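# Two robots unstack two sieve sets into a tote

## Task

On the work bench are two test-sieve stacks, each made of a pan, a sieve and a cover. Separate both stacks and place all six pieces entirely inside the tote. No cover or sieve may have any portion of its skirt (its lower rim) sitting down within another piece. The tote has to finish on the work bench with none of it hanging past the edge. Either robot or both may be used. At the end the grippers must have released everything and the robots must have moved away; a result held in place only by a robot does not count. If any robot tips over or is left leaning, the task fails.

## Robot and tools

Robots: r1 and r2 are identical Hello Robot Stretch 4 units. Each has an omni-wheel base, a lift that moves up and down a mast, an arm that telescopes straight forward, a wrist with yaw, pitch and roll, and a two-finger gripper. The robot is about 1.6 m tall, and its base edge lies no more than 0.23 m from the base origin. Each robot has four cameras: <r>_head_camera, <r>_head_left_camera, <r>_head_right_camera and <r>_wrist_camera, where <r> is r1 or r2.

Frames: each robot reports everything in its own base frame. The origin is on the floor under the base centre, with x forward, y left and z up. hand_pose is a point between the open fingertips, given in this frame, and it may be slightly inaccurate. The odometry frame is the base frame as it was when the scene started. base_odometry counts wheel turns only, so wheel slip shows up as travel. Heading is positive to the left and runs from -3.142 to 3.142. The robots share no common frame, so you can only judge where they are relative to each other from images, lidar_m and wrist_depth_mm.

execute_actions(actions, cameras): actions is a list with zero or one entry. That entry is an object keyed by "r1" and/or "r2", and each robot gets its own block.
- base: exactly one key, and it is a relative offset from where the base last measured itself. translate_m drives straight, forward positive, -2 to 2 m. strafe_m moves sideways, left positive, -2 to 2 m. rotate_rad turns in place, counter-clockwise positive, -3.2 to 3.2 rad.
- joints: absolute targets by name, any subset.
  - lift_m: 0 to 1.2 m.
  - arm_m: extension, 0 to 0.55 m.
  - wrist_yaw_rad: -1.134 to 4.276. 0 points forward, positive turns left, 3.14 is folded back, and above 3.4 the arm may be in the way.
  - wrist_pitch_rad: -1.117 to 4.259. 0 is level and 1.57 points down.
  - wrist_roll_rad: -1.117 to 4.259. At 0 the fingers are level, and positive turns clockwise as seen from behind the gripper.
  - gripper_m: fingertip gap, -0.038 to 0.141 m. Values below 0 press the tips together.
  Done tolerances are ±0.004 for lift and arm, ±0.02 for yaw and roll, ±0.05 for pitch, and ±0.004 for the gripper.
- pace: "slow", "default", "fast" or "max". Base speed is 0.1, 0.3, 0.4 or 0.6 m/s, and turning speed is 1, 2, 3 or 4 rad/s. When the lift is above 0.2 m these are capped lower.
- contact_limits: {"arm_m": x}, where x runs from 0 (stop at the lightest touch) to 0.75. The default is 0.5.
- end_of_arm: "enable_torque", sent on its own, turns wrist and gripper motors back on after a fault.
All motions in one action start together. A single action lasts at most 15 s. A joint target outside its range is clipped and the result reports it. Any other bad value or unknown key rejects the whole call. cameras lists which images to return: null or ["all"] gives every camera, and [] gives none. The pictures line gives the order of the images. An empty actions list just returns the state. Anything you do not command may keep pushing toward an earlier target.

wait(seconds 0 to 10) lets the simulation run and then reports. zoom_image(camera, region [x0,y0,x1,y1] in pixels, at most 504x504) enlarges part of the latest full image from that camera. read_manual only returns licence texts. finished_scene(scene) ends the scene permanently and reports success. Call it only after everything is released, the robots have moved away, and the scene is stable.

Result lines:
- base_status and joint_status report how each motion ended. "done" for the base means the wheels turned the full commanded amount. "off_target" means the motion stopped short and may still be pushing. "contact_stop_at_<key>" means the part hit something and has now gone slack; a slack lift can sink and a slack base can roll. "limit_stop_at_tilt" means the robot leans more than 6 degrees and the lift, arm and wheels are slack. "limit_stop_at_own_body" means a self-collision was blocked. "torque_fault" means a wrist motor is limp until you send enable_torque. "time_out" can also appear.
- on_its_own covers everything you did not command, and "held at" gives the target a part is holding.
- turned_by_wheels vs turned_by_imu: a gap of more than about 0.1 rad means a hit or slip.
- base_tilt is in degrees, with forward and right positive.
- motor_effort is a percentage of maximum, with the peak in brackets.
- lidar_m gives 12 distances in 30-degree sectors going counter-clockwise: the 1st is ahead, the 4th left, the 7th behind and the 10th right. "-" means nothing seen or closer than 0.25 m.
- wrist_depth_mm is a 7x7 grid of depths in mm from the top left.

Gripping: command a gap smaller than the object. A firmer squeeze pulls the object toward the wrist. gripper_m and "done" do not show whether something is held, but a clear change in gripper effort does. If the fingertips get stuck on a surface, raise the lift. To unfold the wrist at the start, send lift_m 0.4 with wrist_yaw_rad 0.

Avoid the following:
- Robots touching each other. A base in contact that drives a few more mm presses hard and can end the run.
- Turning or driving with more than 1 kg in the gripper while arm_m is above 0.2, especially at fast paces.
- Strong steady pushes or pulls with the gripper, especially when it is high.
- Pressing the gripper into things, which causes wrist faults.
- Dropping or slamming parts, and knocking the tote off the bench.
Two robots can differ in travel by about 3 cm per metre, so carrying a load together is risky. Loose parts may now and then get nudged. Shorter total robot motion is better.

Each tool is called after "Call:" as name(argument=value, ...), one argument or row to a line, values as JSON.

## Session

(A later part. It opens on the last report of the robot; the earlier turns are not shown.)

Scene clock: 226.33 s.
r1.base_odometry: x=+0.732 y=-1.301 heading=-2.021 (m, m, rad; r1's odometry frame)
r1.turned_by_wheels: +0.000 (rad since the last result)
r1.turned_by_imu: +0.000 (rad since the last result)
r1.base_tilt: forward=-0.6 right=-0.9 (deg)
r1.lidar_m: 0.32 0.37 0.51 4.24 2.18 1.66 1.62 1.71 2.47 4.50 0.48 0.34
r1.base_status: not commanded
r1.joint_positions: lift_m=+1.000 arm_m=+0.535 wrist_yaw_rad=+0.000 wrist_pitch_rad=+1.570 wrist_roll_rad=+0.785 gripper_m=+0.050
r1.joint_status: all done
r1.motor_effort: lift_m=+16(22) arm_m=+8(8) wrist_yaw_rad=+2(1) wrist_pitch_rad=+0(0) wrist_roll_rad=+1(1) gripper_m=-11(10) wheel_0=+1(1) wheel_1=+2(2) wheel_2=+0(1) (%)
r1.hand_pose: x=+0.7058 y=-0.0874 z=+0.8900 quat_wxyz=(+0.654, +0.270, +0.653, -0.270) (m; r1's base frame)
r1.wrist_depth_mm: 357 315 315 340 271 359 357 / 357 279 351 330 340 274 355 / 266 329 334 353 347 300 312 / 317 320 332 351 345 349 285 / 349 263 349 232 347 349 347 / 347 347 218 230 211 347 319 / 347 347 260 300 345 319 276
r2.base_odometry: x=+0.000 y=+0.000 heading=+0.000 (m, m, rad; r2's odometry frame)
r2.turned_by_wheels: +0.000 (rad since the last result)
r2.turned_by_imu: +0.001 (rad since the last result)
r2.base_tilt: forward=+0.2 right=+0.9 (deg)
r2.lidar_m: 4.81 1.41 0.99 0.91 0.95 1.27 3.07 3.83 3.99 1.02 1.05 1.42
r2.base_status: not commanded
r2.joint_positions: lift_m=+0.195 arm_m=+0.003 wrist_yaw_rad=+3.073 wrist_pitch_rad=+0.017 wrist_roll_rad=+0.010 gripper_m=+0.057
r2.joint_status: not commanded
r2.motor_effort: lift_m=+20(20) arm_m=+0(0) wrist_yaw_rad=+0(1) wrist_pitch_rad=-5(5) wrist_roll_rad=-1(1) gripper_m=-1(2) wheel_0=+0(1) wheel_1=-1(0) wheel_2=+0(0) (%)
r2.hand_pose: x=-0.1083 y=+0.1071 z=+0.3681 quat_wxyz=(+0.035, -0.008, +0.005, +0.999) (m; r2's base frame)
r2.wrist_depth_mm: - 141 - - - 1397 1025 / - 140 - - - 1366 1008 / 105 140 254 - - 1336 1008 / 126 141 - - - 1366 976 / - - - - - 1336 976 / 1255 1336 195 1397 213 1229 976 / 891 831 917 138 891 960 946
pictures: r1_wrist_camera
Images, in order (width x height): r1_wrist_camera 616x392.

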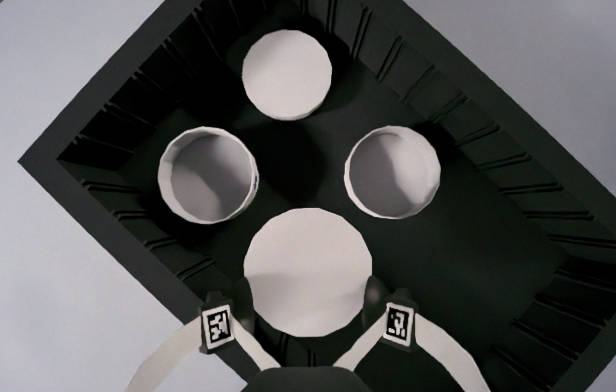

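Call:
execute_actions(
  actions=[
    {"r1":{"base":{"strafe_m":0.008},"joints":{"arm_m":0.526},"pace":"slow"}},
  ],
  cameras=[],
)

Call:
execute_actions(
  actions=[
    {"r1":{"joints":{"lift_m":0.94},"pace":"slow"}},
  ],
  cameras=["r1_wrist_camera"],
)

Scene clock: 235.83 s.
r1.base_odometry: x=+0.739 y=-1.304 heading=-2.021 (m, m, rad; r1's odometry frame)
r1.turned_by_wheels: +0.000 (rad since the last result)
r1.turned_by_imu: +0.001 (rad since the last result)
r1.base_tilt: forward=-0.7 right=-0.9 (deg)
r1.lidar_m: 0.33 0.36 0.53 4.23 2.18 1.68 1.62 1.71 2.46 4.49 0.48 0.34
r1.base_status: done
r1.joint_positions: lift_m=+1.000 arm_m=+0.527 wrist_yaw_rad=+0.000 wrist_pitch_rad=+1.570 wrist_roll_rad=+0.785 gripper_m=+0.050
r1.joint_status: all done
r1.motor_effort: lift_m=+16(16) arm_m=-8(8) wrist_yaw_rad=+1(0) wrist_pitch_rad=-1(1) wrist_roll_rad=+1(1) gripper_m=-11(9) wheel_0=-1(0) wheel_1=-1(4) wheel_2=+0(0) (%)
r1.hand_pose: x=+0.6986 y=-0.0874 z=+0.8900 quat_wxyz=(+0.654, +0.270, +0.653, -0.270) (m; r1's base frame)
r1.wrist_depth_mm: 357 273 327 340 279 357 357 / 355 282 351 330 353 267 355 / 267 330 334 351 349 315 266 / 351 304 332 351 349 349 297 / 349 273 330 232 349 349 347 / 347 347 218 230 211 347 307 / 347 345 345 282 345 304 268
r2.base_odometry: x=+0.000 y=+0.000 heading=+0.000 (m, m, rad; r2's odometry frame)
r2.turned_by_wheels: +0.000 (rad since the last result)
r2.turned_by_imu: +0.001 (rad since the last result)
r2.base_tilt: forward=+0.2 right=+0.8 (deg)
r2.lidar_m: 4.82 1.44 1.00 0.93 0.95 1.27 3.09 3.83 4.02 1.01 1.07 1.39
r2.base_status: not commanded
r2.joint_positions: lift_m=+0.195 arm_m=+0.003 wrist_yaw_rad=+3.073 wrist_pitch_rad=+0.017 wrist_roll_rad=+0.010 gripper_m=+0.057
r2.joint_status: not commanded
r2.motor_effort: lift_m=+20(20) arm_m=+0(0) wrist_yaw_rad=+1(2) wrist_pitch_rad=-5(6) wrist_roll_rad=-1(1) gripper_m=-3(3) wheel_0=+0(1) wheel_1=-1(0) wheel_2=+0(0) (%)
r2.hand_pose: x=-0.1083 y=+0.1071 z=+0.3681 quat_wxyz=(+0.035, -0.008, +0.005, +0.999) (m; r2's base frame)
r2.wrist_depth_mm: - 141 - - - 1366 1008 / - 140 - - - 1366 991 / 106 140 254 - - 1366 991 / 126 142 - - - 1336 991 / - - - - - 1336 991 / 1308 1366 196 1430 212 1229 976 / 904 831 904 138 878 960 931
pictures: none
No camera images: the call's "cameras" was empty. Leave "cameras" out to get every camera's image.

Scene clock: 237.20 s.
r1.base_odometry: x=+0.739 y=-1.304 heading=-2.021 (m, m, rad; r1's odometry frame)
r1.turned_by_wheels: +0.000 (rad since the last result)
r1.turned_by_imu: +0.000 (rad since the last result)
r1.base_tilt: forward=-0.6 right=-1.0 (deg)
r1.lidar_m: 0.34 0.36 0.52 4.22 2.20 1.66 1.62 1.71 2.47 4.51 0.48 0.34
r1.base_status: not commanded
r1.joint_positions: lift_m=+0.940 arm_m=+0.527 wrist_yaw_rad=+0.000 wrist_pitch_rad=+1.570 wrist_roll_rad=+0.785 gripper_m=+0.050
r1.joint_status: all done
r1.motor_effort: lift_m=+16(16) arm_m=-8(8) wrist_yaw_rad=+2(1) wrist_pitch_rad=+0(1) wrist_roll_rad=+1(2) gripper_m=-12(12) wheel_0=-1(2) wheel_1=-1(1) wheel_2=+0(0) (%)
r1.hand_pose: x=+0.6985 y=-0.0874 z=+0.8300 quat_wxyz=(+0.654, +0.270, +0.653, -0.270) (m; r1's base frame)
r1.wrist_depth_mm: 207 246 286 272 276 208 296 / 217 282 293 293 293 251 207 / 245 273 274 291 289 289 246 / 206 272 289 291 289 290 289 / 290 224 289 232 287 289 289 / 291 202 216 229 211 287 287 / 287 287 201 281 285 286 271
r2.base_odometry: x=+0.000 y=+0.000 heading=+0.000 (m, m, rad; r2's odometry frame)
r2.turned_by_wheels: +0.000 (rad since the last result)
r2.turned_by_imu: +0.000 (rad since the last result)
r2.base_tilt: forward=+0.3 right=+0.9 (deg)
r2.lidar_m: 4.80 1.44 1.00 0.93 0.95 1.28 3.09 3.82 4.03 1.02 1.07 1.42
r2.base_status: not commanded
r2.joint_positions: lift_m=+0.195 arm_m=+0.003 wrist_yaw_rad=+3.073 wrist_pitch_rad=+0.017 wrist_roll_rad=+0.010 gripper_m=+0.057
r2.joint_status: not commanded
r2.motor_effort: lift_m=+20(20) arm_m=+0(0) wrist_yaw_rad=+2(1) wrist_pitch_rad=-6(4) wrist_roll_rad=-1(1) gripper_m=+0(1) wheel_0=-1(0) wheel_1=+0(0) wheel_2=+0(0) (%)
r2.hand_pose: x=-0.1083 y=+0.1071 z=+0.3681 quat_wxyz=(+0.035, -0.008, +0.005, +0.999) (m; r2's base frame)
r2.wrist_depth_mm: - 141 - - - 1366 1042 / - 140 - - - 1366 1008 / 106 140 253 - - 1397 1008 / 126 141 - - - 1308 976 / - - - - - 1336 976 / 1281 1366 196 1397 213 1281 976 / 891 831 931 138 878 960 931
pictures: r1_wrist_camera
Images, in order (width x height): r1_wrist_camera 616x392.

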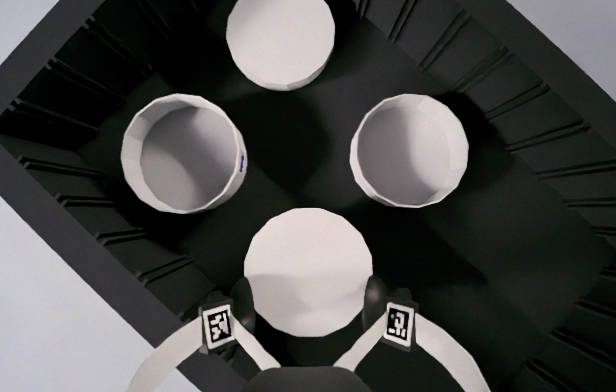

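Good.

Call:
execute_actions(
  actions=[
    {"r1":{"joints":{"lift_m":0.911},"pace":"slow"}},
  ],
  cameras=[],
)

Call:
execute_actions(
  actions=[
    {"r1":{"joints":{"gripper_m":0.09},"pace":"slow"}},
  ],
  cameras=[],
)

Call:
execute_actions(
  actions=[
    {"r1":{"joints":{"lift_m":1.09}}},
  ],
  cameras=["r1_wrist_camera"],
)

Call:
execute_actions(
  actions=[
    {"r1":{"base":{"strafe_m":0.437},"joints":{"arm_m":0.346,"wrist_roll_rad":0,"gripper_m":0.095}}},
  ],
  cameras=[],
)

Call:
execute_actions(
  actions=[
    {"r1":{"joints":{"lift_m":0.98}}},
  ],
  cameras=["r1_wrist_camera"],
)

Scene clock: 245.87 s.
r1.base_odometry: x=+0.739 y=-1.304 heading=-2.021 (m, m, rad; r1's odometry frame)
r1.turned_by_wheels: +0.000 (rad since the last result)
r1.turned_by_imu: +0.001 (rad since the last result)
r1.base_tilt: forward=-0.5 right=-0.8 (deg)
r1.lidar_m: 0.34 0.36 0.52 4.22 2.21 1.65 1.62 1.72 2.46 4.50 0.49 0.37
r1.base_status: not commanded
r1.joint_positions: lift_m=+0.911 arm_m=+0.527 wrist_yaw_rad=+0.000 wrist_pitch_rad=+1.570 wrist_roll_rad=+0.785 gripper_m=+0.050
r1.joint_status: all done
r1.motor_effort: lift_m=+16(19) arm_m=-7(8) wrist_yaw_rad=+2(3) wrist_pitch_rad=+0(0) wrist_roll_rad=+1(0) gripper_m=-13(11) wheel_0=-2(2) wheel_1=-1(1) wheel_2=+0(0) (%)
r1.hand_pose: x=+0.6985 y=-0.0874 z=+0.8010 quat_wxyz=(+0.654, +0.270, +0.653, -0.270) (m; r1's base frame)
r1.wrist_depth_mm: 194 246 264 243 265 208 179 / 218 256 264 264 264 243 206 / 244 244 245 262 260 260 247 / 201 243 259 260 259 260 262 / 174 224 259 232 259 260 260 / 260 176 216 229 213 259 258 / 260 173 177 257 257 257 257
r2.base_odometry: x=+0.000 y=+0.000 heading=+0.000 (m, m, rad; r2's odometry frame)
r2.turned_by_wheels: +0.000 (rad since the last result)
r2.turned_by_imu: +0.001 (rad since the last result)
r2.base_tilt: forward=+0.3 right=+0.7 (deg)
r2.lidar_m: 4.84 1.46 0.99 0.91 0.95 1.26 3.12 3.83 4.04 1.01 1.06 1.42
r2.base_status: not commanded
r2.joint_positions: lift_m=+0.195 arm_m=+0.003 wrist_yaw_rad=+3.073 wrist_pitch_rad=+0.017 wrist_roll_rad=+0.010 gripper_m=+0.057
r2.joint_status: not commanded
r2.motor_effort: lift_m=+20(20) arm_m=+0(0) wrist_yaw_rad=+2(1) wrist_pitch_rad=-3(4) wrist_roll_rad=+0(1) gripper_m=-3(3) wheel_0=-1(1) wheel_1=+0(1) wheel_2=+0(0) (%)
r2.hand_pose: x=-0.1083 y=+0.1071 z=+0.3681 quat_wxyz=(+0.035, -0.008, +0.005, +0.999) (m; r2's base frame)
r2.wrist_depth_mm: - 141 - - - 1397 1025 / - 140 - - - 1366 991 / 105 140 254 - - 1336 1008 / 126 142 - - - 1366 976 / - - - - - 1336 976 / 1308 1336 196 1397 213 1255 976 / 891 820 917 138 891 960 931
pictures: none
No camera images: the call's "cameras" was empty. Leave "cameras" out to get every camera's image.

Scene clock: 247.70 s.
r1.base_odometry: x=+0.739 y=-1.304 heading=-2.021 (m, m, rad; r1's odometry frame)
r1.turned_by_wheels: +0.000 (rad since the last result)
r1.turned_by_imu: +0.000 (rad since the last result)
r1.base_tilt: forward=-0.5 right=-0.8 (deg)
r1.lidar_m: 0.33 0.35 0.52 4.23 2.18 1.65 1.62 1.68 2.47 4.51 0.49 0.34
r1.base_status: not commanded
r1.joint_positions: lift_m=+0.911 arm_m=+0.527 wrist_yaw_rad=+0.000 wrist_pitch_rad=+1.571 wrist_roll_rad=+0.785 gripper_m=+0.090
r1.joint_status: all done
r1.motor_effort: lift_m=+16(16) arm_m=-8(8) wrist_yaw_rad=+2(1) wrist_pitch_rad=-1(1) wrist_roll_rad=+0(1) gripper_m=-1(9) wheel_0=-2(1) wheel_1=-1(1) wheel_2=+0(0) (%)
r1.hand_pose: x=+0.6983 y=-0.0874 z=+0.8010 quat_wxyz=(+0.653, +0.270, +0.653, -0.270) (m; r1's base frame)
r1.wrist_depth_mm: 202 253 242 243 257 196 178 / 229 263 264 263 263 233 189 / 254 243 245 263 262 260 225 / 216 244 260 260 259 260 260 / 175 247 260 238 260 259 259 / 174 193 220 236 214 258 257 / 259 173 197 150 256 256 258
r2.base_odometry: x=+0.000 y=+0.000 heading=+0.000 (m, m, rad; r2's odometry frame)
r2.turned_by_wheels: +0.000 (rad since the last result)
r2.turned_by_imu: +0.001 (rad since the last result)
r2.base_tilt: forward=+0.2 right=+0.8 (deg)
r2.lidar_m: 4.81 1.44 0.99 0.92 0.96 1.27 3.11 3.80 4.04 1.03 1.06 1.39
r2.base_status: not commanded
r2.joint_positions: lift_m=+0.195 arm_m=+0.003 wrist_yaw_rad=+3.073 wrist_pitch_rad=+0.017 wrist_roll_rad=+0.010 gripper_m=+0.057
r2.joint_status: not commanded
r2.motor_effort: lift_m=+20(20) arm_m=+0(0) wrist_yaw_rad=+1(1) wrist_pitch_rad=-6(6) wrist_roll_rad=-1(1) gripper_m=-3(3) wheel_0=-1(1) wheel_1=+0(0) wheel_2=+0(0) (%)
r2.hand_pose: x=-0.1083 y=+0.1071 z=+0.3681 quat_wxyz=(+0.035, -0.008, +0.005, +0.999) (m; r2's base frame)
r2.wrist_depth_mm: - 141 - - - 1366 1025 / - 140 - - - 1366 1008 / 105 140 254 - - 1336 1008 / 126 141 - - - 1336 991 / - - - - - 1308 976 / 1281 1336 196 1366 212 1255 976 / 904 831 917 138 891 976 931
pictures: none
No camera images: the call's "cameras" was empty. Leave "cameras" out to get every camera's image.

Scene clock: 249.53 s.
r1.base_odometry: x=+0.739 y=-1.304 heading=-2.021 (m, m, rad; r1's odometry frame)
r1.turned_by_wheels: +0.000 (rad since the last result)
r1.turned_by_imu: +0.000 (rad since the last result)
r1.base_tilt: forward=-0.6 right=-0.9 (deg)
r1.lidar_m: 0.34 0.35 0.51 4.23 2.18 1.64 1.62 1.73 2.46 4.51 0.48 0.34
r1.base_status: not commanded
r1.joint_positions: lift_m=+1.090 arm_m=+0.527 wrist_yaw_rad=+0.000 wrist_pitch_rad=+1.570 wrist_roll_rad=+0.785 gripper_m=+0.090
r1.joint_status: all done
r1.motor_effort: lift_m=+22(21) arm_m=-8(8) wrist_yaw_rad=+2(1) wrist_pitch_rad=-2(1) wrist_roll_rad=+1(1) gripper_m=-3(3) wheel_0=-1(1) wheel_1=-1(1) wheel_2=+0(0) (%)
r1.hand_pose: x=+0.6984 y=-0.0874 z=+0.9795 quat_wxyz=(+0.653, +0.270, +0.653, -0.270) (m; r1's base frame)
r1.wrist_depth_mm: 1205 449 377 382 449 449 449 / 445 445 424 421 375 445 445 / 442 379 439 442 424 445 442 / 442 392 424 439 439 402 445 / 442 439 415 415 439 436 351 / 439 439 218 436 213 379 436 / 436 433 436 149 418 349 436
r2.base_odometry: x=+0.000 y=+0.000 heading=+0.000 (m, m, rad; r2's odometry frame)
r2.turned_by_wheels: +0.000 (rad since the last result)
r2.turned_by_imu: +0.001 (rad since the last result)
r2.base_tilt: forward=+0.1 right=+0.9 (deg)
r2.lidar_m: 4.82 1.45 0.98 0.92 0.96 1.28 3.10 3.82 4.04 1.01 1.03 1.44
r2.base_status: not commanded
r2.joint_positions: lift_m=+0.195 arm_m=+0.003 wrist_yaw_rad=+3.073 wrist_pitch_rad=+0.017 wrist_roll_rad=+0.010 gripper_m=+0.057
r2.joint_status: not commanded
r2.motor_effort: lift_m=+20(20) arm_m=+0(0) wrist_yaw_rad=+1(0) wrist_pitch_rad=-7(5) wrist_roll_rad=-1(1) gripper_m=-2(1) wheel_0=-1(1) wheel_1=+0(0) wheel_2=+1(0) (%)
r2.hand_pose: x=-0.1083 y=+0.1071 z=+0.3681 quat_wxyz=(+0.035, -0.008, +0.005, +0.999) (m; r2's base frame)
r2.wrist_depth_mm: - 142 - - - 1366 1042 / - 140 - - - 1366 1008 / 105 140 254 - - 1336 1008 / 126 141 - - - 1308 976 / - - - - - 1336 991 / 1281 1308 196 1430 211 1255 960 / 891 820 904 138 904 960 931
pictures: r1_wrist_camera
Images, in order (width x height): r1_wrist_camera 616x392.

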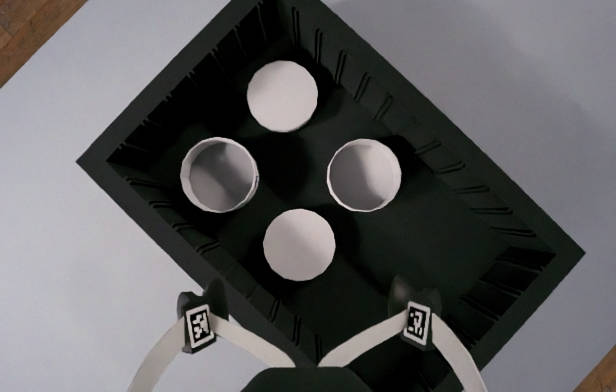

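Scene clock: 252.30 s.
r1.base_odometry: x=+1.133 y=-1.495 heading=-2.021 (m, m, rad; r1's odometry frame)
r1.turned_by_wheels: +0.000 (rad since the last result)
r1.turned_by_imu: +0.002 (rad since the last result)
r1.base_tilt: forward=-0.5 right=-0.8 (deg)
r1.lidar_m: 0.36 0.39 3.88 3.79 2.16 1.63 1.59 1.73 2.43 1.22 0.51 0.38
r1.base_status: done
r1.joint_positions: lift_m=+1.090 arm_m=+0.347 wrist_yaw_rad=+0.000 wrist_pitch_rad=+1.570 wrist_roll_rad=+0.000 gripper_m=+0.095
r1.joint_status: all done
r1.motor_effort: lift_m=+21(22) arm_m=-7(6) wrist_yaw_rad=+3(2) wrist_pitch_rad=-1(0) wrist_roll_rad=-1(5) gripper_m=-2(3) wheel_0=-1(9) wheel_1=-2(7) wheel_2=+0(1) (%)
r1.hand_pose: x=+0.5185 y=-0.0874 z=+0.9796 quat_wxyz=(+0.707, +0.000, +0.707, +0.000) (m; r1's base frame)
r1.wrist_depth_mm: 1205 449 449 445 449 445 445 / 1229 445 449 445 445 445 442 / 1229 445 445 445 442 442 442 / 1205 445 442 439 439 439 442 / 1229 439 442 407 439 436 436 / 1205 442 216 439 214 436 436 / 1182 439 439 149 436 436 436
r2.base_odometry: x=+0.000 y=+0.000 heading=+0.000 (m, m, rad; r2's odometry frame)
r2.turned_by_wheels: +0.000 (rad since the last result)
r2.turned_by_imu: +0.001 (rad since the last result)
r2.base_tilt: forward=+0.2 right=+0.8 (deg)
r2.lidar_m: 4.82 1.43 1.00 0.92 0.96 1.28 3.11 3.82 4.03 1.02 1.04 1.40
r2.base_status: not commanded
r2.joint_positions: lift_m=+0.195 arm_m=+0.003 wrist_yaw_rad=+3.073 wrist_pitch_rad=+0.017 wrist_roll_rad=+0.010 gripper_m=+0.057
r2.joint_status: not commanded
r2.motor_effort: lift_m=+21(20) arm_m=+0(0) wrist_yaw_rad=+2(1) wrist_pitch_rad=-4(6) wrist_roll_rad=-1(0) gripper_m=-2(3) wheel_0=+0(1) wheel_1=-1(0) wheel_2=+0(0) (%)
r2.hand_pose: x=-0.1083 y=+0.1071 z=+0.3681 quat_wxyz=(+0.035, -0.008, +0.005, +0.999) (m; r2's base frame)
r2.wrist_depth_mm: - 141 - - - 1366 1025 / - 140 - - - 1336 991 / 105 140 254 - - 1366 976 / 126 141 - - - 1336 991 / - - - - - 1308 976 / 1281 1336 196 1397 213 1255 991 / 904 820 917 138 878 976 946
pictures: none
No camera images: the call's "cameras" was empty. Leave "cameras" out to get every camera's image.

Scene clock: 253.80 s.
r1.base_odometry: x=+1.133 y=-1.495 heading=-2.021 (m, m, rad; r1's odometry frame)
r1.turned_by_wheels: +0.000 (rad since the last result)
r1.turned_by_imu: +0.000 (rad since the last result)
r1.base_tilt: forward=-0.6 right=-0.8 (deg)
r1.lidar_m: 0.36 0.38 3.87 3.79 2.17 1.63 1.59 1.70 2.43 1.23 0.52 0.38
r1.base_status: not commanded
r1.joint_positions: lift_m=+0.980 arm_m=+0.347 wrist_yaw_rad=+0.000 wrist_pitch_rad=+1.570 wrist_roll_rad=+0.000 gripper_m=+0.095
r1.joint_status: all done
r1.motor_effort: lift_m=+16(21) arm_m=-8(8) wrist_yaw_rad=+1(0) wrist_pitch_rad=+0(1) wrist_roll_rad=-1(2) gripper_m=-4(2) wheel_0=-1(1) wheel_1=-2(2) wheel_2=+0(0) (%)
r1.hand_pose: x=+0.5185 y=-0.0874 z=+0.8700 quat_wxyz=(+0.707, +0.000, +0.707, +0.000) (m; r1's base frame)
r1.wrist_depth_mm: 340 338 338 338 338 336 336 / 340 338 336 334 336 334 334 / 336 338 336 336 332 332 332 / 334 336 334 334 332 332 330 / 332 332 332 297 330 329 329 / 332 330 216 296 213 329 327 / 330 330 329 150 327 327 327
r2.base_odometry: x=+0.000 y=+0.000 heading=+0.000 (m, m, rad; r2's odometry frame)
r2.turned_by_wheels: +0.000 (rad since the last result)
r2.turned_by_imu: +0.000 (rad since the last result)
r2.base_tilt: forward=+0.2 right=+0.9 (deg)
r2.lidar_m: 4.82 1.43 0.99 0.91 0.95 1.27 3.13 3.80 4.02 1.01 1.08 1.42
r2.base_status: not commanded
r2.joint_positions: lift_m=+0.195 arm_m=+0.003 wrist_yaw_rad=+3.073 wrist_pitch_rad=+0.017 wrist_roll_rad=+0.010 gripper_m=+0.057
r2.joint_status: not commanded
r2.motor_effort: lift_m=+20(20) arm_m=+0(0) wrist_yaw_rad=+1(3) wrist_pitch_rad=-4(6) wrist_roll_rad=-1(1) gripper_m=-2(2) wheel_0=-1(1) wheel_1=-1(0) wheel_2=+0(0) (%)
r2.hand_pose: x=-0.1083 y=+0.1071 z=+0.3681 quat_wxyz=(+0.035, -0.008, +0.005, +0.999) (m; r2's base frame)
r2.wrist_depth_mm: - 142 - - - 1366 1008 / - 140 - - - 1397 991 / 105 140 253 - - 1366 991 / 126 141 - - - 1336 991 / - - - - - 1336 991 / 1281 1336 196 1430 211 1229 960 / 904 809 904 138 891 960 946
pictures: r1_wrist_camera
Images, in order (width x height): r1_wrist_camera 616x392.

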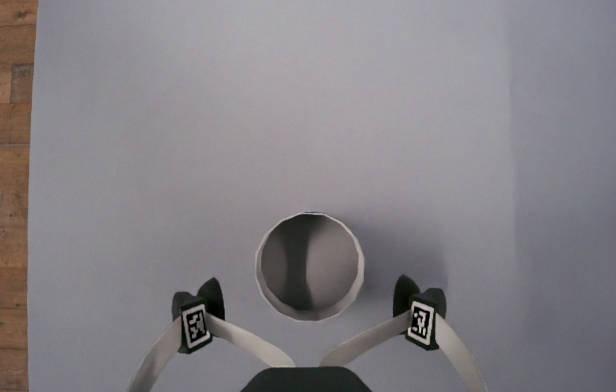

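Call:
execute_actions(
  actions=[
    {"r1":{"joints":{"lift_m":0.936},"pace":"slow"}},
  ],
  cameras=["r1_wrist_camera"],
)

Call:
execute_actions(
  actions=[
    {"r1":{"joints":{"gripper_m":0.05},"pace":"slow"}},
  ],
  cameras=[],
)

Call:
execute_actions(
  actions=[
    {"r1":{"joints":{"lift_m":1.09}}},
  ],
  cameras=["r1_wrist_camera"],
)

Call:
execute_actions(
  actions=[
    {"r1":{"base":{"strafe_m":-0.548},"joints":{"wrist_roll_rad":0.785,"arm_m":0.42}}},
  ],
  cameras=[],
)

Call:
execute_actions(
  actions=[
    {"r1":{"joints":{"lift_m":1.0},"pace":"slow"}},
  ],
  cameras=["r1_wrist_camera"],
)

Scene clock: 265.87 s.
r1.base_odometry: x=+1.133 y=-1.495 heading=-2.021 (m, m, rad; r1's odometry frame)
r1.turned_by_wheels: +0.000 (rad since the last result)
r1.turned_by_imu: +0.001 (rad since the last result)
r1.base_tilt: forward=-0.6 right=-0.9 (deg)
r1.lidar_m: 0.36 0.39 3.88 3.79 2.14 1.63 1.58 1.70 2.45 1.24 0.51 0.37
r1.base_status: not commanded
r1.joint_positions: lift_m=+0.936 arm_m=+0.347 wrist_yaw_rad=+0.000 wrist_pitch_rad=+1.570 wrist_roll_rad=+0.000 gripper_m=+0.095
r1.joint_status: all done
r1.motor_effort: lift_m=+16(15) arm_m=-8(8) wrist_yaw_rad=+1(3) wrist_pitch_rad=-1(1) wrist_roll_rad=-1(1) gripper_m=-1(2) wheel_0=-1(1) wheel_1=-2(2) wheel_2=+0(0) (%)
r1.hand_pose: x=+0.5184 y=-0.0874 z=+0.8260 quat_wxyz=(+0.707, +0.000, +0.707, +0.000) (m; r1's base frame)
r1.wrist_depth_mm: 294 294 294 293 290 291 291 / 294 293 291 290 291 290 289 / 293 291 291 289 289 289 289 / 291 290 290 289 287 287 286 / 290 289 287 255 287 286 286 / 289 286 216 253 214 285 283 / 287 286 286 150 285 283 283
r2.base_odometry: x=+0.000 y=+0.000 heading=+0.000 (m, m, rad; r2's odometry frame)
r2.turned_by_wheels: +0.000 (rad since the last result)
r2.turned_by_imu: +0.001 (rad since the last result)
r2.base_tilt: forward=+0.3 right=+0.7 (deg)
r2.lidar_m: 4.83 1.45 1.00 0.91 0.96 1.25 3.11 3.81 4.01 1.03 1.05 1.41
r2.base_status: not commanded
r2.joint_positions: lift_m=+0.195 arm_m=+0.003 wrist_yaw_rad=+3.073 wrist_pitch_rad=+0.017 wrist_roll_rad=+0.010 gripper_m=+0.057
r2.joint_status: not commanded
r2.motor_effort: lift_m=+21(20) arm_m=+0(0) wrist_yaw_rad=+1(1) wrist_pitch_rad=-5(4) wrist_roll_rad=-1(1) gripper_m=-2(2) wheel_0=-1(0) wheel_1=-1(0) wheel_2=+0(0) (%)
r2.hand_pose: x=-0.1083 y=+0.1071 z=+0.3681 quat_wxyz=(+0.035, -0.008, +0.005, +0.999) (m; r2's base frame)
r2.wrist_depth_mm: - 141 - - - 1336 1025 / - 140 - - - 1336 991 / 106 140 253 - - 1366 991 / 126 141 - - - 1336 991 / - - - - - 1336 976 / 1281 1336 196 1366 212 1229 976 / 904 842 904 138 904 960 931
pictures: r1_wrist_camera
Images, in order (width x height): r1_wrist_camera 616x392.

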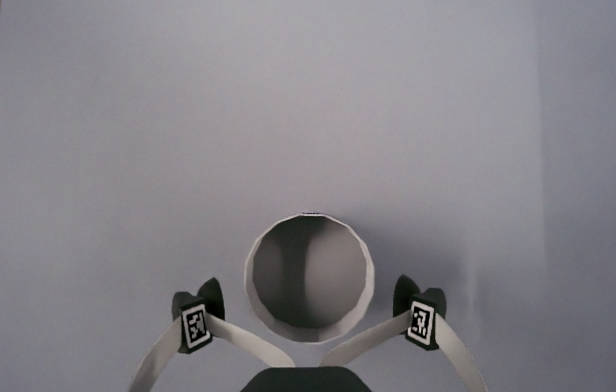

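Scene clock: 267.90 s.
r1.base_odometry: x=+1.133 y=-1.495 heading=-2.021 (m, m, rad; r1's odometry frame)
r1.turned_by_wheels: +0.000 (rad since the last result)
r1.turned_by_imu: +0.000 (rad since the last result)
r1.base_tilt: forward=-0.5 right=-0.7 (deg)
r1.lidar_m: 0.35 0.38 3.89 3.78 2.16 1.63 1.58 1.69 2.44 1.24 0.51 0.39
r1.base_status: not commanded
r1.joint_positions: lift_m=+0.936 arm_m=+0.347 wrist_yaw_rad=+0.000 wrist_pitch_rad=+1.570 wrist_roll_rad=+0.000 gripper_m=+0.050
r1.joint_status: all done
r1.motor_effort: lift_m=+16(16) arm_m=-8(8) wrist_yaw_rad=+2(1) wrist_pitch_rad=+0(1) wrist_roll_rad=-1(1) gripper_m=-14(9) wheel_0=-1(1) wheel_1=-2(2) wheel_2=+0(0) (%)
r1.hand_pose: x=+0.5184 y=-0.0874 z=+0.8260 quat_wxyz=(+0.707, +0.000, +0.707, +0.000) (m; r1's base frame)
r1.wrist_depth_mm: 294 293 293 293 293 290 290 / 293 291 293 291 290 290 290 / 293 291 290 290 290 287 287 / 290 290 290 289 289 287 286 / 291 289 287 252 286 285 286 / 289 287 212 250 211 285 282 / 286 286 285 286 283 282 282
r2.base_odometry: x=+0.000 y=+0.000 heading=+0.000 (m, m, rad; r2's odometry frame)
r2.turned_by_wheels: +0.000 (rad since the last result)
r2.turned_by_imu: +0.001 (rad since the last result)
r2.base_tilt: forward=+0.3 right=+0.9 (deg)
r2.lidar_m: 4.80 1.45 0.99 0.92 0.95 1.26 3.11 3.81 4.06 1.02 1.07 1.38
r2.base_status: not commanded
r2.joint_positions: lift_m=+0.195 arm_m=+0.003 wrist_yaw_rad=+3.073 wrist_pitch_rad=+0.017 wrist_roll_rad=+0.010 gripper_m=+0.057
r2.joint_status: not commanded
r2.motor_effort: lift_m=+20(20) arm_m=+0(0) wrist_yaw_rad=+1(2) wrist_pitch_rad=-5(3) wrist_roll_rad=-1(1) gripper_m=-2(2) wheel_0=-1(0) wheel_1=+0(0) wheel_2=+0(0) (%)
r2.hand_pose: x=-0.1083 y=+0.1071 z=+0.3681 quat_wxyz=(+0.035, -0.008, +0.005, +0.999) (m; r2's base frame)
r2.wrist_depth_mm: - 141 - - - 1366 1025 / - 140 - - - 1397 1008 / 105 140 253 - - 1366 976 / 126 141 - - - 1336 991 / - - - - - 1336 991 / 1255 1336 197 1397 212 1281 976 / 904 831 917 138 891 960 946
pictures: none
No camera images: the call's "cameras" was empty. Leave "cameras" out to get every camera's image.

Scene clock: 269.63 s.
r1.base_odometry: x=+1.133 y=-1.495 heading=-2.021 (m, m, rad; r1's odometry frame)
r1.turned_by_wheels: +0.000 (rad since the last result)
r1.turned_by_imu: +0.000 (rad since the last result)
r1.base_tilt: forward=-0.7 right=-0.9 (deg)
r1.lidar_m: 0.36 0.38 3.90 3.78 2.17 1.62 1.59 1.72 2.45 1.21 0.52 0.38
r1.base_status: not commanded
r1.joint_positions: lift_m=+1.090 arm_m=+0.347 wrist_yaw_rad=+0.000 wrist_pitch_rad=+1.570 wrist_roll_rad=+0.000 gripper_m=+0.050
r1.joint_status: all done
r1.motor_effort: lift_m=+22(20) arm_m=-8(8) wrist_yaw_rad=+2(4) wrist_pitch_rad=+0(1) wrist_roll_rad=-1(1) gripper_m=-14(15) wheel_0=-1(1) wheel_1=-2(2) wheel_2=+0(0) (%)
r1.hand_pose: x=+0.5184 y=-0.0874 z=+0.9795 quat_wxyz=(+0.707, +0.000, +0.707, +0.000) (m; r1's base frame)
r1.wrist_depth_mm: 1229 449 452 449 445 442 442 / 1229 445 445 445 445 445 442 / 1205 445 445 442 442 442 445 / 1205 442 442 442 439 442 439 / 1205 439 442 252 439 439 436 / 1205 442 212 251 211 436 433 / 1205 439 436 439 433 436 433
r2.base_odometry: x=+0.000 y=+0.000 heading=+0.000 (m, m, rad; r2's odometry frame)
r2.turned_by_wheels: +0.000 (rad since the last result)
r2.turned_by_imu: +0.001 (rad since the last result)
r2.base_tilt: forward=+0.0 right=+0.7 (deg)
r2.lidar_m: 4.84 1.42 1.01 0.93 0.96 1.27 3.13 3.78 4.04 1.03 1.05 1.42
r2.base_status: not commanded
r2.joint_positions: lift_m=+0.195 arm_m=+0.003 wrist_yaw_rad=+3.073 wrist_pitch_rad=+0.017 wrist_roll_rad=+0.010 gripper_m=+0.057
r2.joint_status: not commanded
r2.motor_effort: lift_m=+21(20) arm_m=+0(0) wrist_yaw_rad=+1(1) wrist_pitch_rad=-7(4) wrist_roll_rad=-1(1) gripper_m=-4(4) wheel_0=+0(1) wheel_1=+0(1) wheel_2=+0(0) (%)
r2.hand_pose: x=-0.1083 y=+0.1071 z=+0.3681 quat_wxyz=(+0.035, -0.008, +0.005, +0.999) (m; r2's base frame)
r2.wrist_depth_mm: - 141 - - - 1397 1025 / - 140 - - - 1397 991 / 105 140 254 - - 1366 1008 / 126 141 - - - 1366 1008 / - - - - - 1308 991 / 1281 1336 196 1430 211 1255 960 / 891 831 904 138 878 960 946
pictures: r1_wrist_camera
Images, in order (width x height): r1_wrist_camera 616x392.

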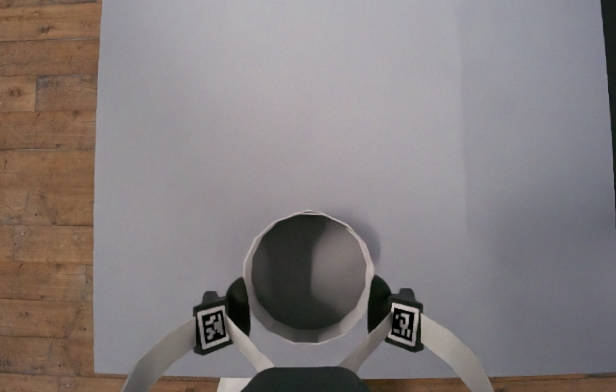

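Scene clock: 272.77 s.
r1.base_odometry: x=+0.639 y=-1.256 heading=-2.021 (m, m, rad; r1's odometry frame)
r1.turned_by_wheels: +0.000 (rad since the last result)
r1.turned_by_imu: -0.001 (rad since the last result)
r1.base_tilt: forward=-0.6 right=-0.9 (deg)
r1.lidar_m: 0.33 0.34 0.50 4.33 2.22 1.66 1.62 1.75 2.47 4.39 0.46 0.34
r1.base_status: done
r1.joint_positions: lift_m=+1.090 arm_m=+0.419 wrist_yaw_rad=+0.000 wrist_pitch_rad=+1.570 wrist_roll_rad=+0.785 gripper_m=+0.050
r1.joint_status: all done
r1.motor_effort: lift_m=+21(22) arm_m=+8(6) wrist_yaw_rad=+1(2) wrist_pitch_rad=-1(0) wrist_roll_rad=+2(6) gripper_m=-14(14) wheel_0=+1(12) wheel_1=+2(7) wheel_2=+1(2) (%)
r1.hand_pose: x=+0.5897 y=-0.0874 z=+0.9795 quat_wxyz=(+0.654, +0.270, +0.653, -0.270) (m; r1's base frame)
r1.wrist_depth_mm: 449 379 452 452 445 449 449 / 377 421 442 445 445 449 449 / 424 442 445 445 442 445 445 / 418 442 436 439 439 442 442 / 370 415 436 252 359 439 439 / 436 410 213 250 211 436 1182 / 436 349 389 349 436 433 1182
r2.base_odometry: x=+0.000 y=+0.000 heading=+0.000 (m, m, rad; r2's odometry frame)
r2.turned_by_wheels: +0.000 (rad since the last result)
r2.turned_by_imu: +0.001 (rad since the last result)
r2.base_tilt: forward=+0.1 right=+0.8 (deg)
r2.lidar_m: 4.79 1.42 0.99 0.91 0.96 1.27 3.07 3.79 4.01 1.03 1.07 1.41
r2.base_status: not commanded
r2.joint_positions: lift_m=+0.195 arm_m=+0.003 wrist_yaw_rad=+3.073 wrist_pitch_rad=+0.017 wrist_roll_rad=+0.010 gripper_m=+0.057
r2.joint_status: not commanded
r2.motor_effort: lift_m=+20(20) arm_m=+0(0) wrist_yaw_rad=+2(0) wrist_pitch_rad=-4(5) wrist_roll_rad=-1(1) gripper_m=-3(1) wheel_0=-1(1) wheel_1=+0(1) wheel_2=+0(0) (%)
r2.hand_pose: x=-0.1083 y=+0.1071 z=+0.3681 quat_wxyz=(+0.035, -0.008, +0.005, +0.999) (m; r2's base frame)
r2.wrist_depth_mm: - 141 - - - 1397 1042 / - 140 - - - 1366 991 / 105 140 254 - - 1366 1008 / 126 141 - - - 1366 991 / - - - - - 1336 991 / 1281 1336 196 1397 213 1281 976 / 891 831 904 138 878 946 960
pictures: none
No camera images: the call's "cameras" was empty. Leave "cameras" out to get every camera's image.

Scene clock: 274.40 s.
r1.base_odometry: x=+0.639 y=-1.256 heading=-2.021 (m, m, rad; r1's odometry frame)
r1.turned_by_wheels: +0.000 (rad since the last result)
r1.turned_by_imu: +0.000 (rad since the last result)
r1.base_tilt: forward=-0.5 right=-0.9 (deg)
r1.lidar_m: 0.32 0.34 0.51 4.34 2.21 1.67 1.62 1.72 2.48 4.39 0.49 0.34
r1.base_status: not commanded
r1.joint_positions: lift_m=+1.000 arm_m=+0.419 wrist_yaw_rad=+0.000 wrist_pitch_rad=+1.570 wrist_roll_rad=+0.785 gripper_m=+0.050
r1.joint_status: all done
r1.motor_effort: lift_m=+16(22) arm_m=+7(8) wrist_yaw_rad=+3(2) wrist_pitch_rad=+0(0) wrist_roll_rad=+1(1) gripper_m=-17(15) wheel_0=+1(1) wheel_1=+2(2) wheel_2=+0(1) (%)
r1.hand_pose: x=+0.5897 y=-0.0874 z=+0.8899 quat_wxyz=(+0.654, +0.270, +0.653, -0.270) (m; r1's base frame)
r1.wrist_depth_mm: 327 342 357 355 357 357 357 / 347 330 278 355 355 355 355 / 351 351 349 265 353 351 353 / 332 349 349 349 353 353 351 / 349 327 345 252 263 351 349 / 307 347 212 250 211 347 349 / 267 310 345 298 274 347 347
r2.base_odometry: x=+0.000 y=+0.000 heading=+0.000 (m, m, rad; r2's odometry frame)
r2.turned_by_wheels: +0.000 (rad since the last result)
r2.turned_by_imu: +0.001 (rad since the last result)
r2.base_tilt: forward=+0.1 right=+0.8 (deg)
r2.lidar_m: 4.80 1.45 1.00 0.92 0.96 1.26 3.11 3.81 4.02 1.00 1.05 1.42
r2.base_status: not commanded
r2.joint_positions: lift_m=+0.195 arm_m=+0.003 wrist_yaw_rad=+3.073 wrist_pitch_rad=+0.017 wrist_roll_rad=+0.010 gripper_m=+0.057
r2.joint_status: not commanded
r2.motor_effort: lift_m=+20(20) arm_m=+0(0) wrist_yaw_rad=+1(1) wrist_pitch_rad=-5(6) wrist_roll_rad=-1(1) gripper_m=-3(1) wheel_0=-1(0) wheel_1=+0(0) wheel_2=+0(0) (%)
r2.hand_pose: x=-0.1083 y=+0.1071 z=+0.3681 quat_wxyz=(+0.035, -0.008, +0.005, +0.999) (m; r2's base frame)
r2.wrist_depth_mm: - 141 - - - 1366 1008 / - 141 - - - 1336 991 / 105 140 255 - - 1336 991 / 126 141 - - - 1366 976 / - - - - - 1308 976 / 1281 1336 196 1366 213 1229 960 / 891 820 917 138 878 946 946
pictures: r1_wrist_camera
Images, in order (width x height): r1_wrist_camera 616x392.

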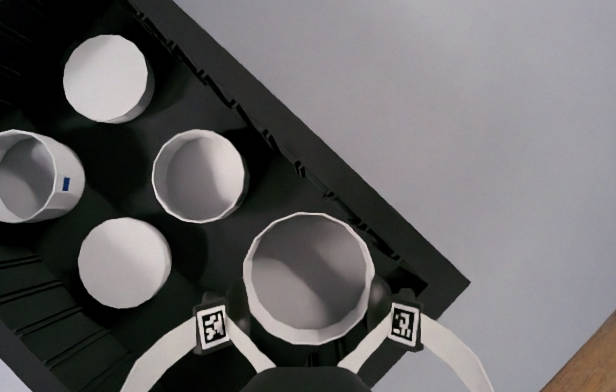

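Call:
execute_actions(
  actions=[
    {"r1":{"base":{"strafe_m":0.018},"pace":"slow"}},
  ],
  cameras=[],
)

Call:
execute_actions(
  actions=[
    {"r1":{"joints":{"lift_m":0.95},"pace":"slow"}},
  ],
  cameras=["r1_wrist_camera"],
)

Scene clock: 282.40 s.
r1.base_odometry: x=+0.656 y=-1.264 heading=-2.021 (m, m, rad; r1's odometry frame)
r1.turned_by_wheels: +0.000 (rad since the last result)
r1.turned_by_imu: +0.001 (rad since the last result)
r1.base_tilt: forward=-0.7 right=-0.9 (deg)
r1.lidar_m: 0.32 0.37 0.51 4.33 2.19 1.67 1.62 1.74 2.49 4.41 0.47 0.36
r1.base_status: done
r1.joint_positions: lift_m=+1.000 arm_m=+0.419 wrist_yaw_rad=+0.000 wrist_pitch_rad=+1.570 wrist_roll_rad=+0.785 gripper_m=+0.050
r1.joint_status: not commanded
r1.motor_effort: lift_m=+16(16) arm_m=+8(8) wrist_yaw_rad=+1(1) wrist_pitch_rad=-1(0) wrist_roll_rad=+2(1) gripper_m=-15(14) wheel_0=+0(0) wheel_1=+1(4) wheel_2=+0(1) (%)
r1.hand_pose: x=+0.5897 y=-0.0874 z=+0.8899 quat_wxyz=(+0.654, +0.270, +0.653, -0.270) (m; r1's base frame)
r1.wrist_depth_mm: 329 334 271 357 357 359 357 / 353 330 353 355 355 355 355 / 332 351 349 290 355 353 355 / 332 347 347 349 276 351 351 / 338 327 347 252 309 349 351 / 283 345 212 250 211 347 351 / 263 283 343 297 267 347 347
r2.base_odometry: x=+0.000 y=+0.000 heading=+0.000 (m, m, rad; r2's odometry frame)
r2.turned_by_wheels: +0.000 (rad since the last result)
r2.turned_by_imu: +0.001 (rad since the last result)
r2.base_tilt: forward=+0.2 right=+0.7 (deg)
r2.lidar_m: 4.83 1.41 1.00 0.93 0.95 1.28 3.07 3.82 4.07 1.02 1.04 1.42
r2.base_status: not commanded
r2.joint_positions: lift_m=+0.195 arm_m=+0.003 wrist_yaw_rad=+3.073 wrist_pitch_rad=+0.017 wrist_roll_rad=+0.010 gripper_m=+0.057
r2.joint_status: not commanded
r2.motor_effort: lift_m=+20(20) arm_m=+0(0) wrist_yaw_rad=+1(1) wrist_pitch_rad=-5(6) wrist_roll_rad=-1(1) gripper_m=-1(3) wheel_0=+0(0) wheel_1=+0(0) wheel_2=+0(0) (%)
r2.hand_pose: x=-0.1083 y=+0.1071 z=+0.3681 quat_wxyz=(+0.035, -0.008, +0.005, +0.999) (m; r2's base frame)
r2.wrist_depth_mm: - 141 - - - 1397 1008 / - 141 - - - 1366 1008 / 106 140 254 - - 1366 991 / 126 141 - - - 1336 991 / - - - - - 1336 976 / 1255 1336 196 1397 211 1229 976 / 891 831 917 138 878 946 931
pictures: none
No camera images: the call's "cameras" was empty. Leave "cameras" out to get every camera's image.

Scene clock: 283.70 s.
r1.base_odometry: x=+0.656 y=-1.264 heading=-2.021 (m, m, rad; r1's odometry frame)
r1.turned_by_wheels: +0.000 (rad since the last result)
r1.turned_by_imu: +0.000 (rad since the last result)
r1.base_tilt: forward=-0.5 right=-0.9 (deg)
r1.lidar_m: 0.33 0.37 0.51 4.32 2.19 1.67 1.62 1.73 2.46 4.41 0.47 0.36
r1.base_status: not commanded
r1.joint_positions: lift_m=+0.950 arm_m=+0.419 wrist_yaw_rad=+0.000 wrist_pitch_rad=+1.570 wrist_roll_rad=+0.785 gripper_m=+0.050
r1.joint_status: all done
r1.motor_effort: lift_m=+16(15) arm_m=+8(8) wrist_yaw_rad=+1(1) wrist_pitch_rad=+0(1) wrist_roll_rad=+1(1) gripper_m=-14(14) wheel_0=+0(0) wheel_1=+1(1) wheel_2=+0(1) (%)
r1.hand_pose: x=+0.5897 y=-0.0874 z=+0.8399 quat_wxyz=(+0.654, +0.270, +0.653, -0.270) (m; r1's base frame)
r1.wrist_depth_mm: 282 283 217 306 307 307 306 / 301 301 303 216 304 306 304 / 290 301 300 289 301 304 304 / 300 298 298 298 214 301 301 / 298 276 298 253 296 213 301 / 276 297 212 250 211 213 298 / 246 283 296 293 211 298 297
r2.base_odometry: x=+0.000 y=+0.000 heading=+0.000 (m, m, rad; r2's odometry frame)
r2.turned_by_wheels: +0.000 (rad since the last result)
r2.turned_by_imu: +0.000 (rad since the last result)
r2.base_tilt: forward=+0.3 right=+0.8 (deg)
r2.lidar_m: 4.79 1.42 0.97 0.92 0.98 1.26 3.11 3.81 4.04 1.01 1.05 1.41
r2.base_status: not commanded
r2.joint_positions: lift_m=+0.195 arm_m=+0.003 wrist_yaw_rad=+3.073 wrist_pitch_rad=+0.017 wrist_roll_rad=+0.010 gripper_m=+0.057
r2.joint_status: not commanded
r2.motor_effort: lift_m=+20(20) arm_m=+0(0) wrist_yaw_rad=+2(1) wrist_pitch_rad=-4(6) wrist_roll_rad=+0(1) gripper_m=-2(0) wheel_0=-1(1) wheel_1=+0(0) wheel_2=+0(0) (%)
r2.hand_pose: x=-0.1083 y=+0.1071 z=+0.3681 quat_wxyz=(+0.035, -0.008, +0.005, +0.999) (m; r2's base frame)
r2.wrist_depth_mm: - 141 - - - 1336 1025 / - 140 - - - 1397 1008 / 105 140 254 - - 1336 1008 / 126 141 - - - 1366 976 / - - - - - 1336 946 / 1281 1336 196 1397 213 1255 991 / 891 831 917 138 891 960 917
pictures: r1_wrist_camera
Images, in order (width x height): r1_wrist_camera 616x392.

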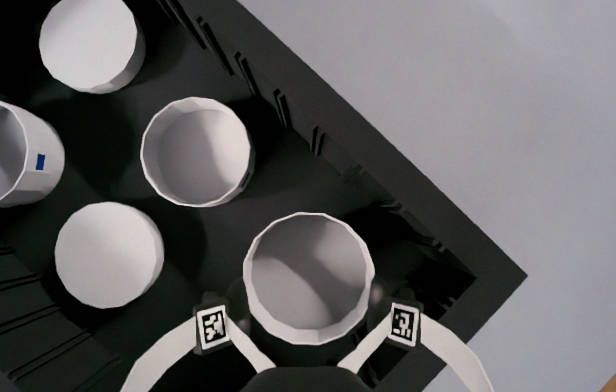

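Call:
execute_actions(
  actions=[
    {"r1":{"joints":{"lift_m":0.919},"pace":"slow"}},
  ],
  cameras=[],
)

Call:
execute_actions(
  actions=[
    {"r1":{"joints":{"gripper_m":0.09},"pace":"slow"}},
  ],
  cameras=[],
)

Call:
execute_actions(
  actions=[
    {"r1":{"joints":{"lift_m":1.09}}},
  ],
  cameras=["r1_wrist_camera"],
)

Call:
execute_actions(
  actions=[
    {"r1":{"base":{"strafe_m":0.53},"joints":{"arm_m":0.347,"wrist_roll_rad":0,"gripper_m":0.095}}},
  ],
  cameras=[],
)

Call:
execute_actions(
  actions=[
    {"r1":{"joints":{"lift_m":0.96}}},
  ],
  cameras=["r1_wrist_camera"],
)

Scene clock: 292.27 s.
r1.base_odometry: x=+0.656 y=-1.264 heading=-2.021 (m, m, rad; r1's odometry frame)
r1.turned_by_wheels: +0.000 (rad since the last result)
r1.turned_by_imu: +0.001 (rad since the last result)
r1.base_tilt: forward=-0.5 right=-0.8 (deg)
r1.lidar_m: 0.33 0.36 0.52 4.31 2.20 1.66 1.62 1.72 2.46 4.43 0.47 0.36
r1.base_status: not commanded
r1.joint_positions: lift_m=+0.919 arm_m=+0.419 wrist_yaw_rad=+0.000 wrist_pitch_rad=+1.571 wrist_roll_rad=+0.785 gripper_m=+0.050
r1.joint_status: all done
r1.motor_effort: lift_m=+15(15) arm_m=+8(8) wrist_yaw_rad=+3(1) wrist_pitch_rad=-2(2) wrist_roll_rad=+1(1) gripper_m=-14(14) wheel_0=+0(0) wheel_1=+1(1) wheel_2=+0(0) (%)
r1.hand_pose: x=+0.5896 y=-0.0874 z=+0.8091 quat_wxyz=(+0.653, +0.270, +0.653, -0.270) (m; r1's base frame)
r1.wrist_depth_mm: 251 274 200 276 277 276 276 / 272 272 272 186 274 274 274 / 271 268 270 272 185 273 273 / 270 270 270 271 206 273 272 / 246 248 268 251 267 183 271 / 254 267 211 250 211 183 270 / 246 265 265 265 193 181 268
r2.base_odometry: x=+0.000 y=+0.000 heading=+0.000 (m, m, rad; r2's odometry frame)
r2.turned_by_wheels: +0.000 (rad since the last result)
r2.turned_by_imu: +0.001 (rad since the last result)
r2.base_tilt: forward=+0.3 right=+0.8 (deg)
r2.lidar_m: 4.80 1.45 1.00 0.92 0.95 1.25 3.13 3.84 4.04 1.03 1.04 1.46
r2.base_status: not commanded
r2.joint_positions: lift_m=+0.195 arm_m=+0.003 wrist_yaw_rad=+3.073 wrist_pitch_rad=+0.017 wrist_roll_rad=+0.010 gripper_m=+0.057
r2.joint_status: not commanded
r2.motor_effort: lift_m=+20(20) arm_m=+0(0) wrist_yaw_rad=+1(0) wrist_pitch_rad=-5(4) wrist_roll_rad=-1(1) gripper_m=-3(3) wheel_0=+0(1) wheel_1=-1(0) wheel_2=+0(0) (%)
r2.hand_pose: x=-0.1083 y=+0.1071 z=+0.3681 quat_wxyz=(+0.035, -0.008, +0.005, +0.999) (m; r2's base frame)
r2.wrist_depth_mm: - 142 - - - 1366 1025 / - 140 - - - 1366 1008 / 105 140 255 - - 1366 1008 / 126 141 - - - 1336 991 / - - - - - 1366 976 / 1281 1336 196 1397 213 1255 960 / 891 842 891 138 904 991 946
pictures: none
No camera images: the call's "cameras" was empty. Leave "cameras" out to get every camera's image.

Scene clock: 294.10 s.
r1.base_odometry: x=+0.656 y=-1.264 heading=-2.021 (m, m, rad; r1's odometry frame)
r1.turned_by_wheels: +0.000 (rad since the last result)
r1.turned_by_imu: +0.000 (rad since the last result)
r1.base_tilt: forward=-0.6 right=-0.9 (deg)
r1.lidar_m: 0.33 0.34 0.51 4.32 2.17 1.66 1.63 1.71 2.48 4.41 0.47 0.35
r1.base_status: not commanded
r1.joint_positions: lift_m=+0.919 arm_m=+0.419 wrist_yaw_rad=+0.001 wrist_pitch_rad=+1.569 wrist_roll_rad=+0.785 gripper_m=+0.090
r1.joint_status: all done
r1.motor_effort: lift_m=+16(16) arm_m=+8(8) wrist_yaw_rad=+2(1) wrist_pitch_rad=+4(5) wrist_roll_rad=+1(1) gripper_m=-1(13) wheel_0=+0(0) wheel_1=+0(1) wheel_2=+0(0) (%)
r1.hand_pose: x=+0.5902 y=-0.0874 z=+0.8090 quat_wxyz=(+0.654, +0.270, +0.653, -0.270) (m; r1's base frame)
r1.wrist_depth_mm: 253 272 202 277 274 276 276 / 272 272 271 186 276 276 274 / 271 270 267 271 185 272 273 / 268 268 267 270 190 272 271 / 246 246 268 251 268 182 270 / 255 266 218 249 213 189 268 / 245 265 265 151 208 180 267
r2.base_odometry: x=+0.000 y=+0.000 heading=+0.000 (m, m, rad; r2's odometry frame)
r2.turned_by_wheels: +0.000 (rad since the last result)
r2.turned_by_imu: +0.001 (rad since the last result)
r2.base_tilt: forward=+0.2 right=+0.8 (deg)
r2.lidar_m: 4.81 1.45 1.00 0.93 0.95 1.27 3.10 3.82 4.04 1.03 1.06 1.44
r2.base_status: not commanded
r2.joint_positions: lift_m=+0.195 arm_m=+0.003 wrist_yaw_rad=+3.073 wrist_pitch_rad=+0.017 wrist_roll_rad=+0.010 gripper_m=+0.057
r2.joint_status: not commanded
r2.motor_effort: lift_m=+20(20) arm_m=+0(0) wrist_yaw_rad=+0(1) wrist_pitch_rad=-5(4) wrist_roll_rad=-1(1) gripper_m=-3(1) wheel_0=+0(1) wheel_1=-1(1) wheel_2=+0(0) (%)
r2.hand_pose: x=-0.1083 y=+0.1071 z=+0.3681 quat_wxyz=(+0.035, -0.008, +0.005, +0.999) (m; r2's base frame)
r2.wrist_depth_mm: - 141 - - - 1366 1042 / - 140 - - - 1366 1008 / 105 140 254 - - 1366 1008 / 126 141 - - - 1366 976 / - - - - - 1336 976 / 1255 1308 196 1397 213 1255 991 / 904 831 904 138 891 960 946
pictures: none
No camera images: the call's "cameras" was empty. Leave "cameras" out to get every camera's image.

Scene clock: 295.90 s.
r1.base_odometry: x=+0.656 y=-1.264 heading=-2.021 (m, m, rad; r1's odometry frame)
r1.turned_by_wheels: +0.000 (rad since the last result)
r1.turned_by_imu: +0.000 (rad since the last result)
r1.base_tilt: forward=-0.6 right=-0.9 (deg)
r1.lidar_m: 0.33 0.37 0.52 4.31 2.19 1.65 1.61 1.74 2.47 4.42 0.47 0.35
r1.base_status: not commanded
r1.joint_positions: lift_m=+1.090 arm_m=+0.419 wrist_yaw_rad=+0.000 wrist_pitch_rad=+1.570 wrist_roll_rad=+0.785 gripper_m=+0.090
r1.joint_status: all done
r1.motor_effort: lift_m=+22(23) arm_m=+8(7) wrist_yaw_rad=+1(1) wrist_pitch_rad=+2(4) wrist_roll_rad=+1(1) gripper_m=-3(3) wheel_0=+0(1) wheel_1=+1(1) wheel_2=+0(0) (%)
r1.hand_pose: x=+0.5899 y=-0.0874 z=+0.9795 quat_wxyz=(+0.654, +0.270, +0.653, -0.270) (m; r1's base frame)
r1.wrist_depth_mm: 449 399 452 449 449 449 449 / 375 421 430 445 445 445 445 / 418 442 442 415 442 445 445 / 407 439 436 439 442 442 442 / 359 418 436 421 377 439 442 / 439 377 219 436 213 436 1182 / 436 355 377 149 436 436 1182
r2.base_odometry: x=+0.000 y=+0.000 heading=+0.000 (m, m, rad; r2's odometry frame)
r2.turned_by_wheels: +0.000 (rad since the last result)
r2.turned_by_imu: +0.001 (rad since the last result)
r2.base_tilt: forward=+0.2 right=+0.8 (deg)
r2.lidar_m: 4.80 1.43 1.00 0.92 0.97 1.28 3.10 3.82 4.02 1.04 1.06 1.43
r2.base_status: not commanded
r2.joint_positions: lift_m=+0.195 arm_m=+0.003 wrist_yaw_rad=+3.073 wrist_pitch_rad=+0.017 wrist_roll_rad=+0.010 gripper_m=+0.057
r2.joint_status: not commanded
r2.motor_effort: lift_m=+20(20) arm_m=+0(0) wrist_yaw_rad=+0(1) wrist_pitch_rad=-6(7) wrist_roll_rad=-1(1) gripper_m=-2(2) wheel_0=-1(1) wheel_1=-1(1) wheel_2=+0(0) (%)
r2.hand_pose: x=-0.1083 y=+0.1071 z=+0.3681 quat_wxyz=(+0.035, -0.008, +0.005, +0.999) (m; r2's base frame)
r2.wrist_depth_mm: - 141 - - - 1397 1042 / - 140 - - - 1366 991 / 105 140 254 - - 1336 1008 / 126 141 - - - 1366 991 / - - - - - 1308 976 / 1281 1336 196 1397 213 1255 976 / 891 831 931 138 878 960 931
pictures: r1_wrist_camera
Images, in order (width x height): r1_wrist_camera 616x392.

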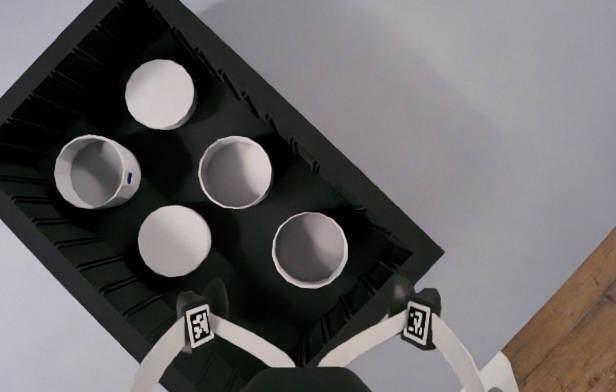

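Scene clock: 299.00 s.
r1.base_odometry: x=+1.133 y=-1.495 heading=-2.021 (m, m, rad; r1's odometry frame)
r1.turned_by_wheels: +0.000 (rad since the last result)
r1.turned_by_imu: +0.003 (rad since the last result)
r1.base_tilt: forward=-0.6 right=-0.9 (deg)
r1.lidar_m: 0.36 0.38 3.88 3.78 2.17 1.63 1.60 1.71 2.44 1.23 0.51 0.38
r1.base_status: done
r1.joint_positions: lift_m=+1.090 arm_m=+0.348 wrist_yaw_rad=+0.000 wrist_pitch_rad=+1.570 wrist_roll_rad=+0.000 gripper_m=+0.095
r1.joint_status: all done
r1.motor_effort: lift_m=+21(22) arm_m=-8(14) wrist_yaw_rad=+2(3) wrist_pitch_rad=+0(1) wrist_roll_rad=-2(8) gripper_m=-2(8) wheel_0=-1(5) wheel_1=-2(8) wheel_2=+0(1) (%)
r1.hand_pose: x=+0.5195 y=-0.0874 z=+0.9796 quat_wxyz=(+0.707, +0.000, +0.707, +0.000) (m; r1's base frame)
r1.wrist_depth_mm: 1255 449 449 449 449 445 442 / 1229 449 445 449 445 442 445 / 1205 445 442 445 442 439 442 / 1182 442 445 442 445 439 439 / 1205 442 439 439 436 439 436 / 1182 439 216 436 215 436 439 / 1182 439 436 150 433 436 433
r2.base_odometry: x=+0.000 y=+0.000 heading=+0.000 (m, m, rad; r2's odometry frame)
r2.turned_by_wheels: +0.000 (rad since the last result)
r2.turned_by_imu: +0.001 (rad since the last result)
r2.base_tilt: forward=+0.2 right=+0.8 (deg)
r2.lidar_m: 4.82 1.45 1.00 0.92 0.94 1.26 3.13 3.83 4.04 1.02 1.06 1.45
r2.base_status: not commanded
r2.joint_positions: lift_m=+0.195 arm_m=+0.003 wrist_yaw_rad=+3.073 wrist_pitch_rad=+0.017 wrist_roll_rad=+0.010 gripper_m=+0.057
r2.joint_status: not commanded
r2.motor_effort: lift_m=+20(20) arm_m=+0(0) wrist_yaw_rad=+1(1) wrist_pitch_rad=-4(6) wrist_roll_rad=-1(1) gripper_m=-3(4) wheel_0=-1(1) wheel_1=-1(0) wheel_2=+0(0) (%)
r2.hand_pose: x=-0.1083 y=+0.1071 z=+0.3681 quat_wxyz=(+0.035, -0.008, +0.005, +0.999) (m; r2's base frame)
r2.wrist_depth_mm: - 141 - - - 1366 1025 / - 141 - - - 1366 1008 / 105 140 254 - - 1366 1008 / 126 141 - - - 1336 991 / - - - - - 1366 976 / 1281 1308 196 1366 212 1229 991 / 891 831 917 138 878 960 946
pictures: none
No camera images: the call's "cameras" was empty. Leave "cameras" out to get every camera's image.

Scene clock: 300.60 s.
r1.base_odometry: x=+1.133 y=-1.495 heading=-2.021 (m, m, rad; r1's odometry frame)
r1.turned_by_wheels: +0.000 (rad since the last result)
r1.turned_by_imu: +0.000 (rad since the last result)
r1.base_tilt: forward=-0.7 right=-0.8 (deg)
r1.lidar_m: 0.35 0.37 3.87 3.79 2.18 1.64 1.60 1.70 2.44 1.22 0.51 0.39
r1.base_status: not commanded
r1.joint_positions: lift_m=+0.960 arm_m=+0.348 wrist_yaw_rad=+0.000 wrist_pitch_rad=+1.570 wrist_roll_rad=+0.000 gripper_m=+0.095
r1.joint_status: all done
r1.motor_effort: lift_m=+16(16) arm_m=-8(8) wrist_yaw_rad=+1(2) wrist_pitch_rad=+0(1) wrist_roll_rad=-1(1) gripper_m=-3(2) wheel_0=-1(1) wheel_1=-2(2) wheel_2=+0(0) (%)
r1.hand_pose: x=+0.5195 y=-0.0874 z=+0.8500 quat_wxyz=(+0.707, +0.000, +0.707, +0.000) (m; r1's base frame)
r1.wrist_depth_mm: 319 317 317 319 315 315 315 / 319 317 317 314 314 314 315 / 317 317 315 314 314 312 312 / 314 314 312 312 312 312 310 / 314 312 312 309 309 310 310 / 310 310 216 309 214 309 307 / 310 309 309 150 309 306 306
r2.base_odometry: x=+0.000 y=+0.000 heading=+0.000 (m, m, rad; r2's odometry frame)
r2.turned_by_wheels: +0.000 (rad since the last result)
r2.turned_by_imu: +0.001 (rad since the last result)
r2.base_tilt: forward=+0.2 right=+0.8 (deg)
r2.lidar_m: 4.80 1.44 0.99 0.90 0.94 1.28 3.11 3.82 4.07 1.02 1.04 1.43
r2.base_status: not commanded
r2.joint_positions: lift_m=+0.195 arm_m=+0.003 wrist_yaw_rad=+3.073 wrist_pitch_rad=+0.017 wrist_roll_rad=+0.010 gripper_m=+0.057
r2.joint_status: not commanded
r2.motor_effort: lift_m=+20(20) arm_m=+0(0) wrist_yaw_rad=+0(1) wrist_pitch_rad=-6(6) wrist_roll_rad=-1(1) gripper_m=-3(3) wheel_0=-1(0) wheel_1=-1(1) wheel_2=+0(0) (%)
r2.hand_pose: x=-0.1083 y=+0.1071 z=+0.3681 quat_wxyz=(+0.035, -0.008, +0.005, +0.999) (m; r2's base frame)
r2.wrist_depth_mm: - 141 - - - 1366 1025 / - 140 - - - 1366 1008 / 106 140 254 - - 1397 1008 / 126 141 - - - 1366 976 / - - - - - 1308 976 / 1308 1366 196 1430 212 1255 976 / 891 831 917 138 891 960 931
pictures: r1_wrist_camera
Images, in order (width x height): r1_wrist_camera 616x392.

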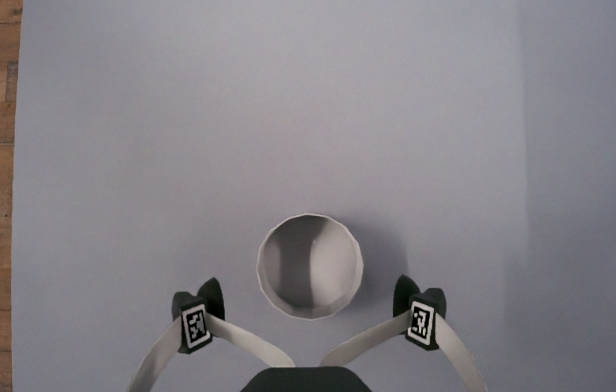

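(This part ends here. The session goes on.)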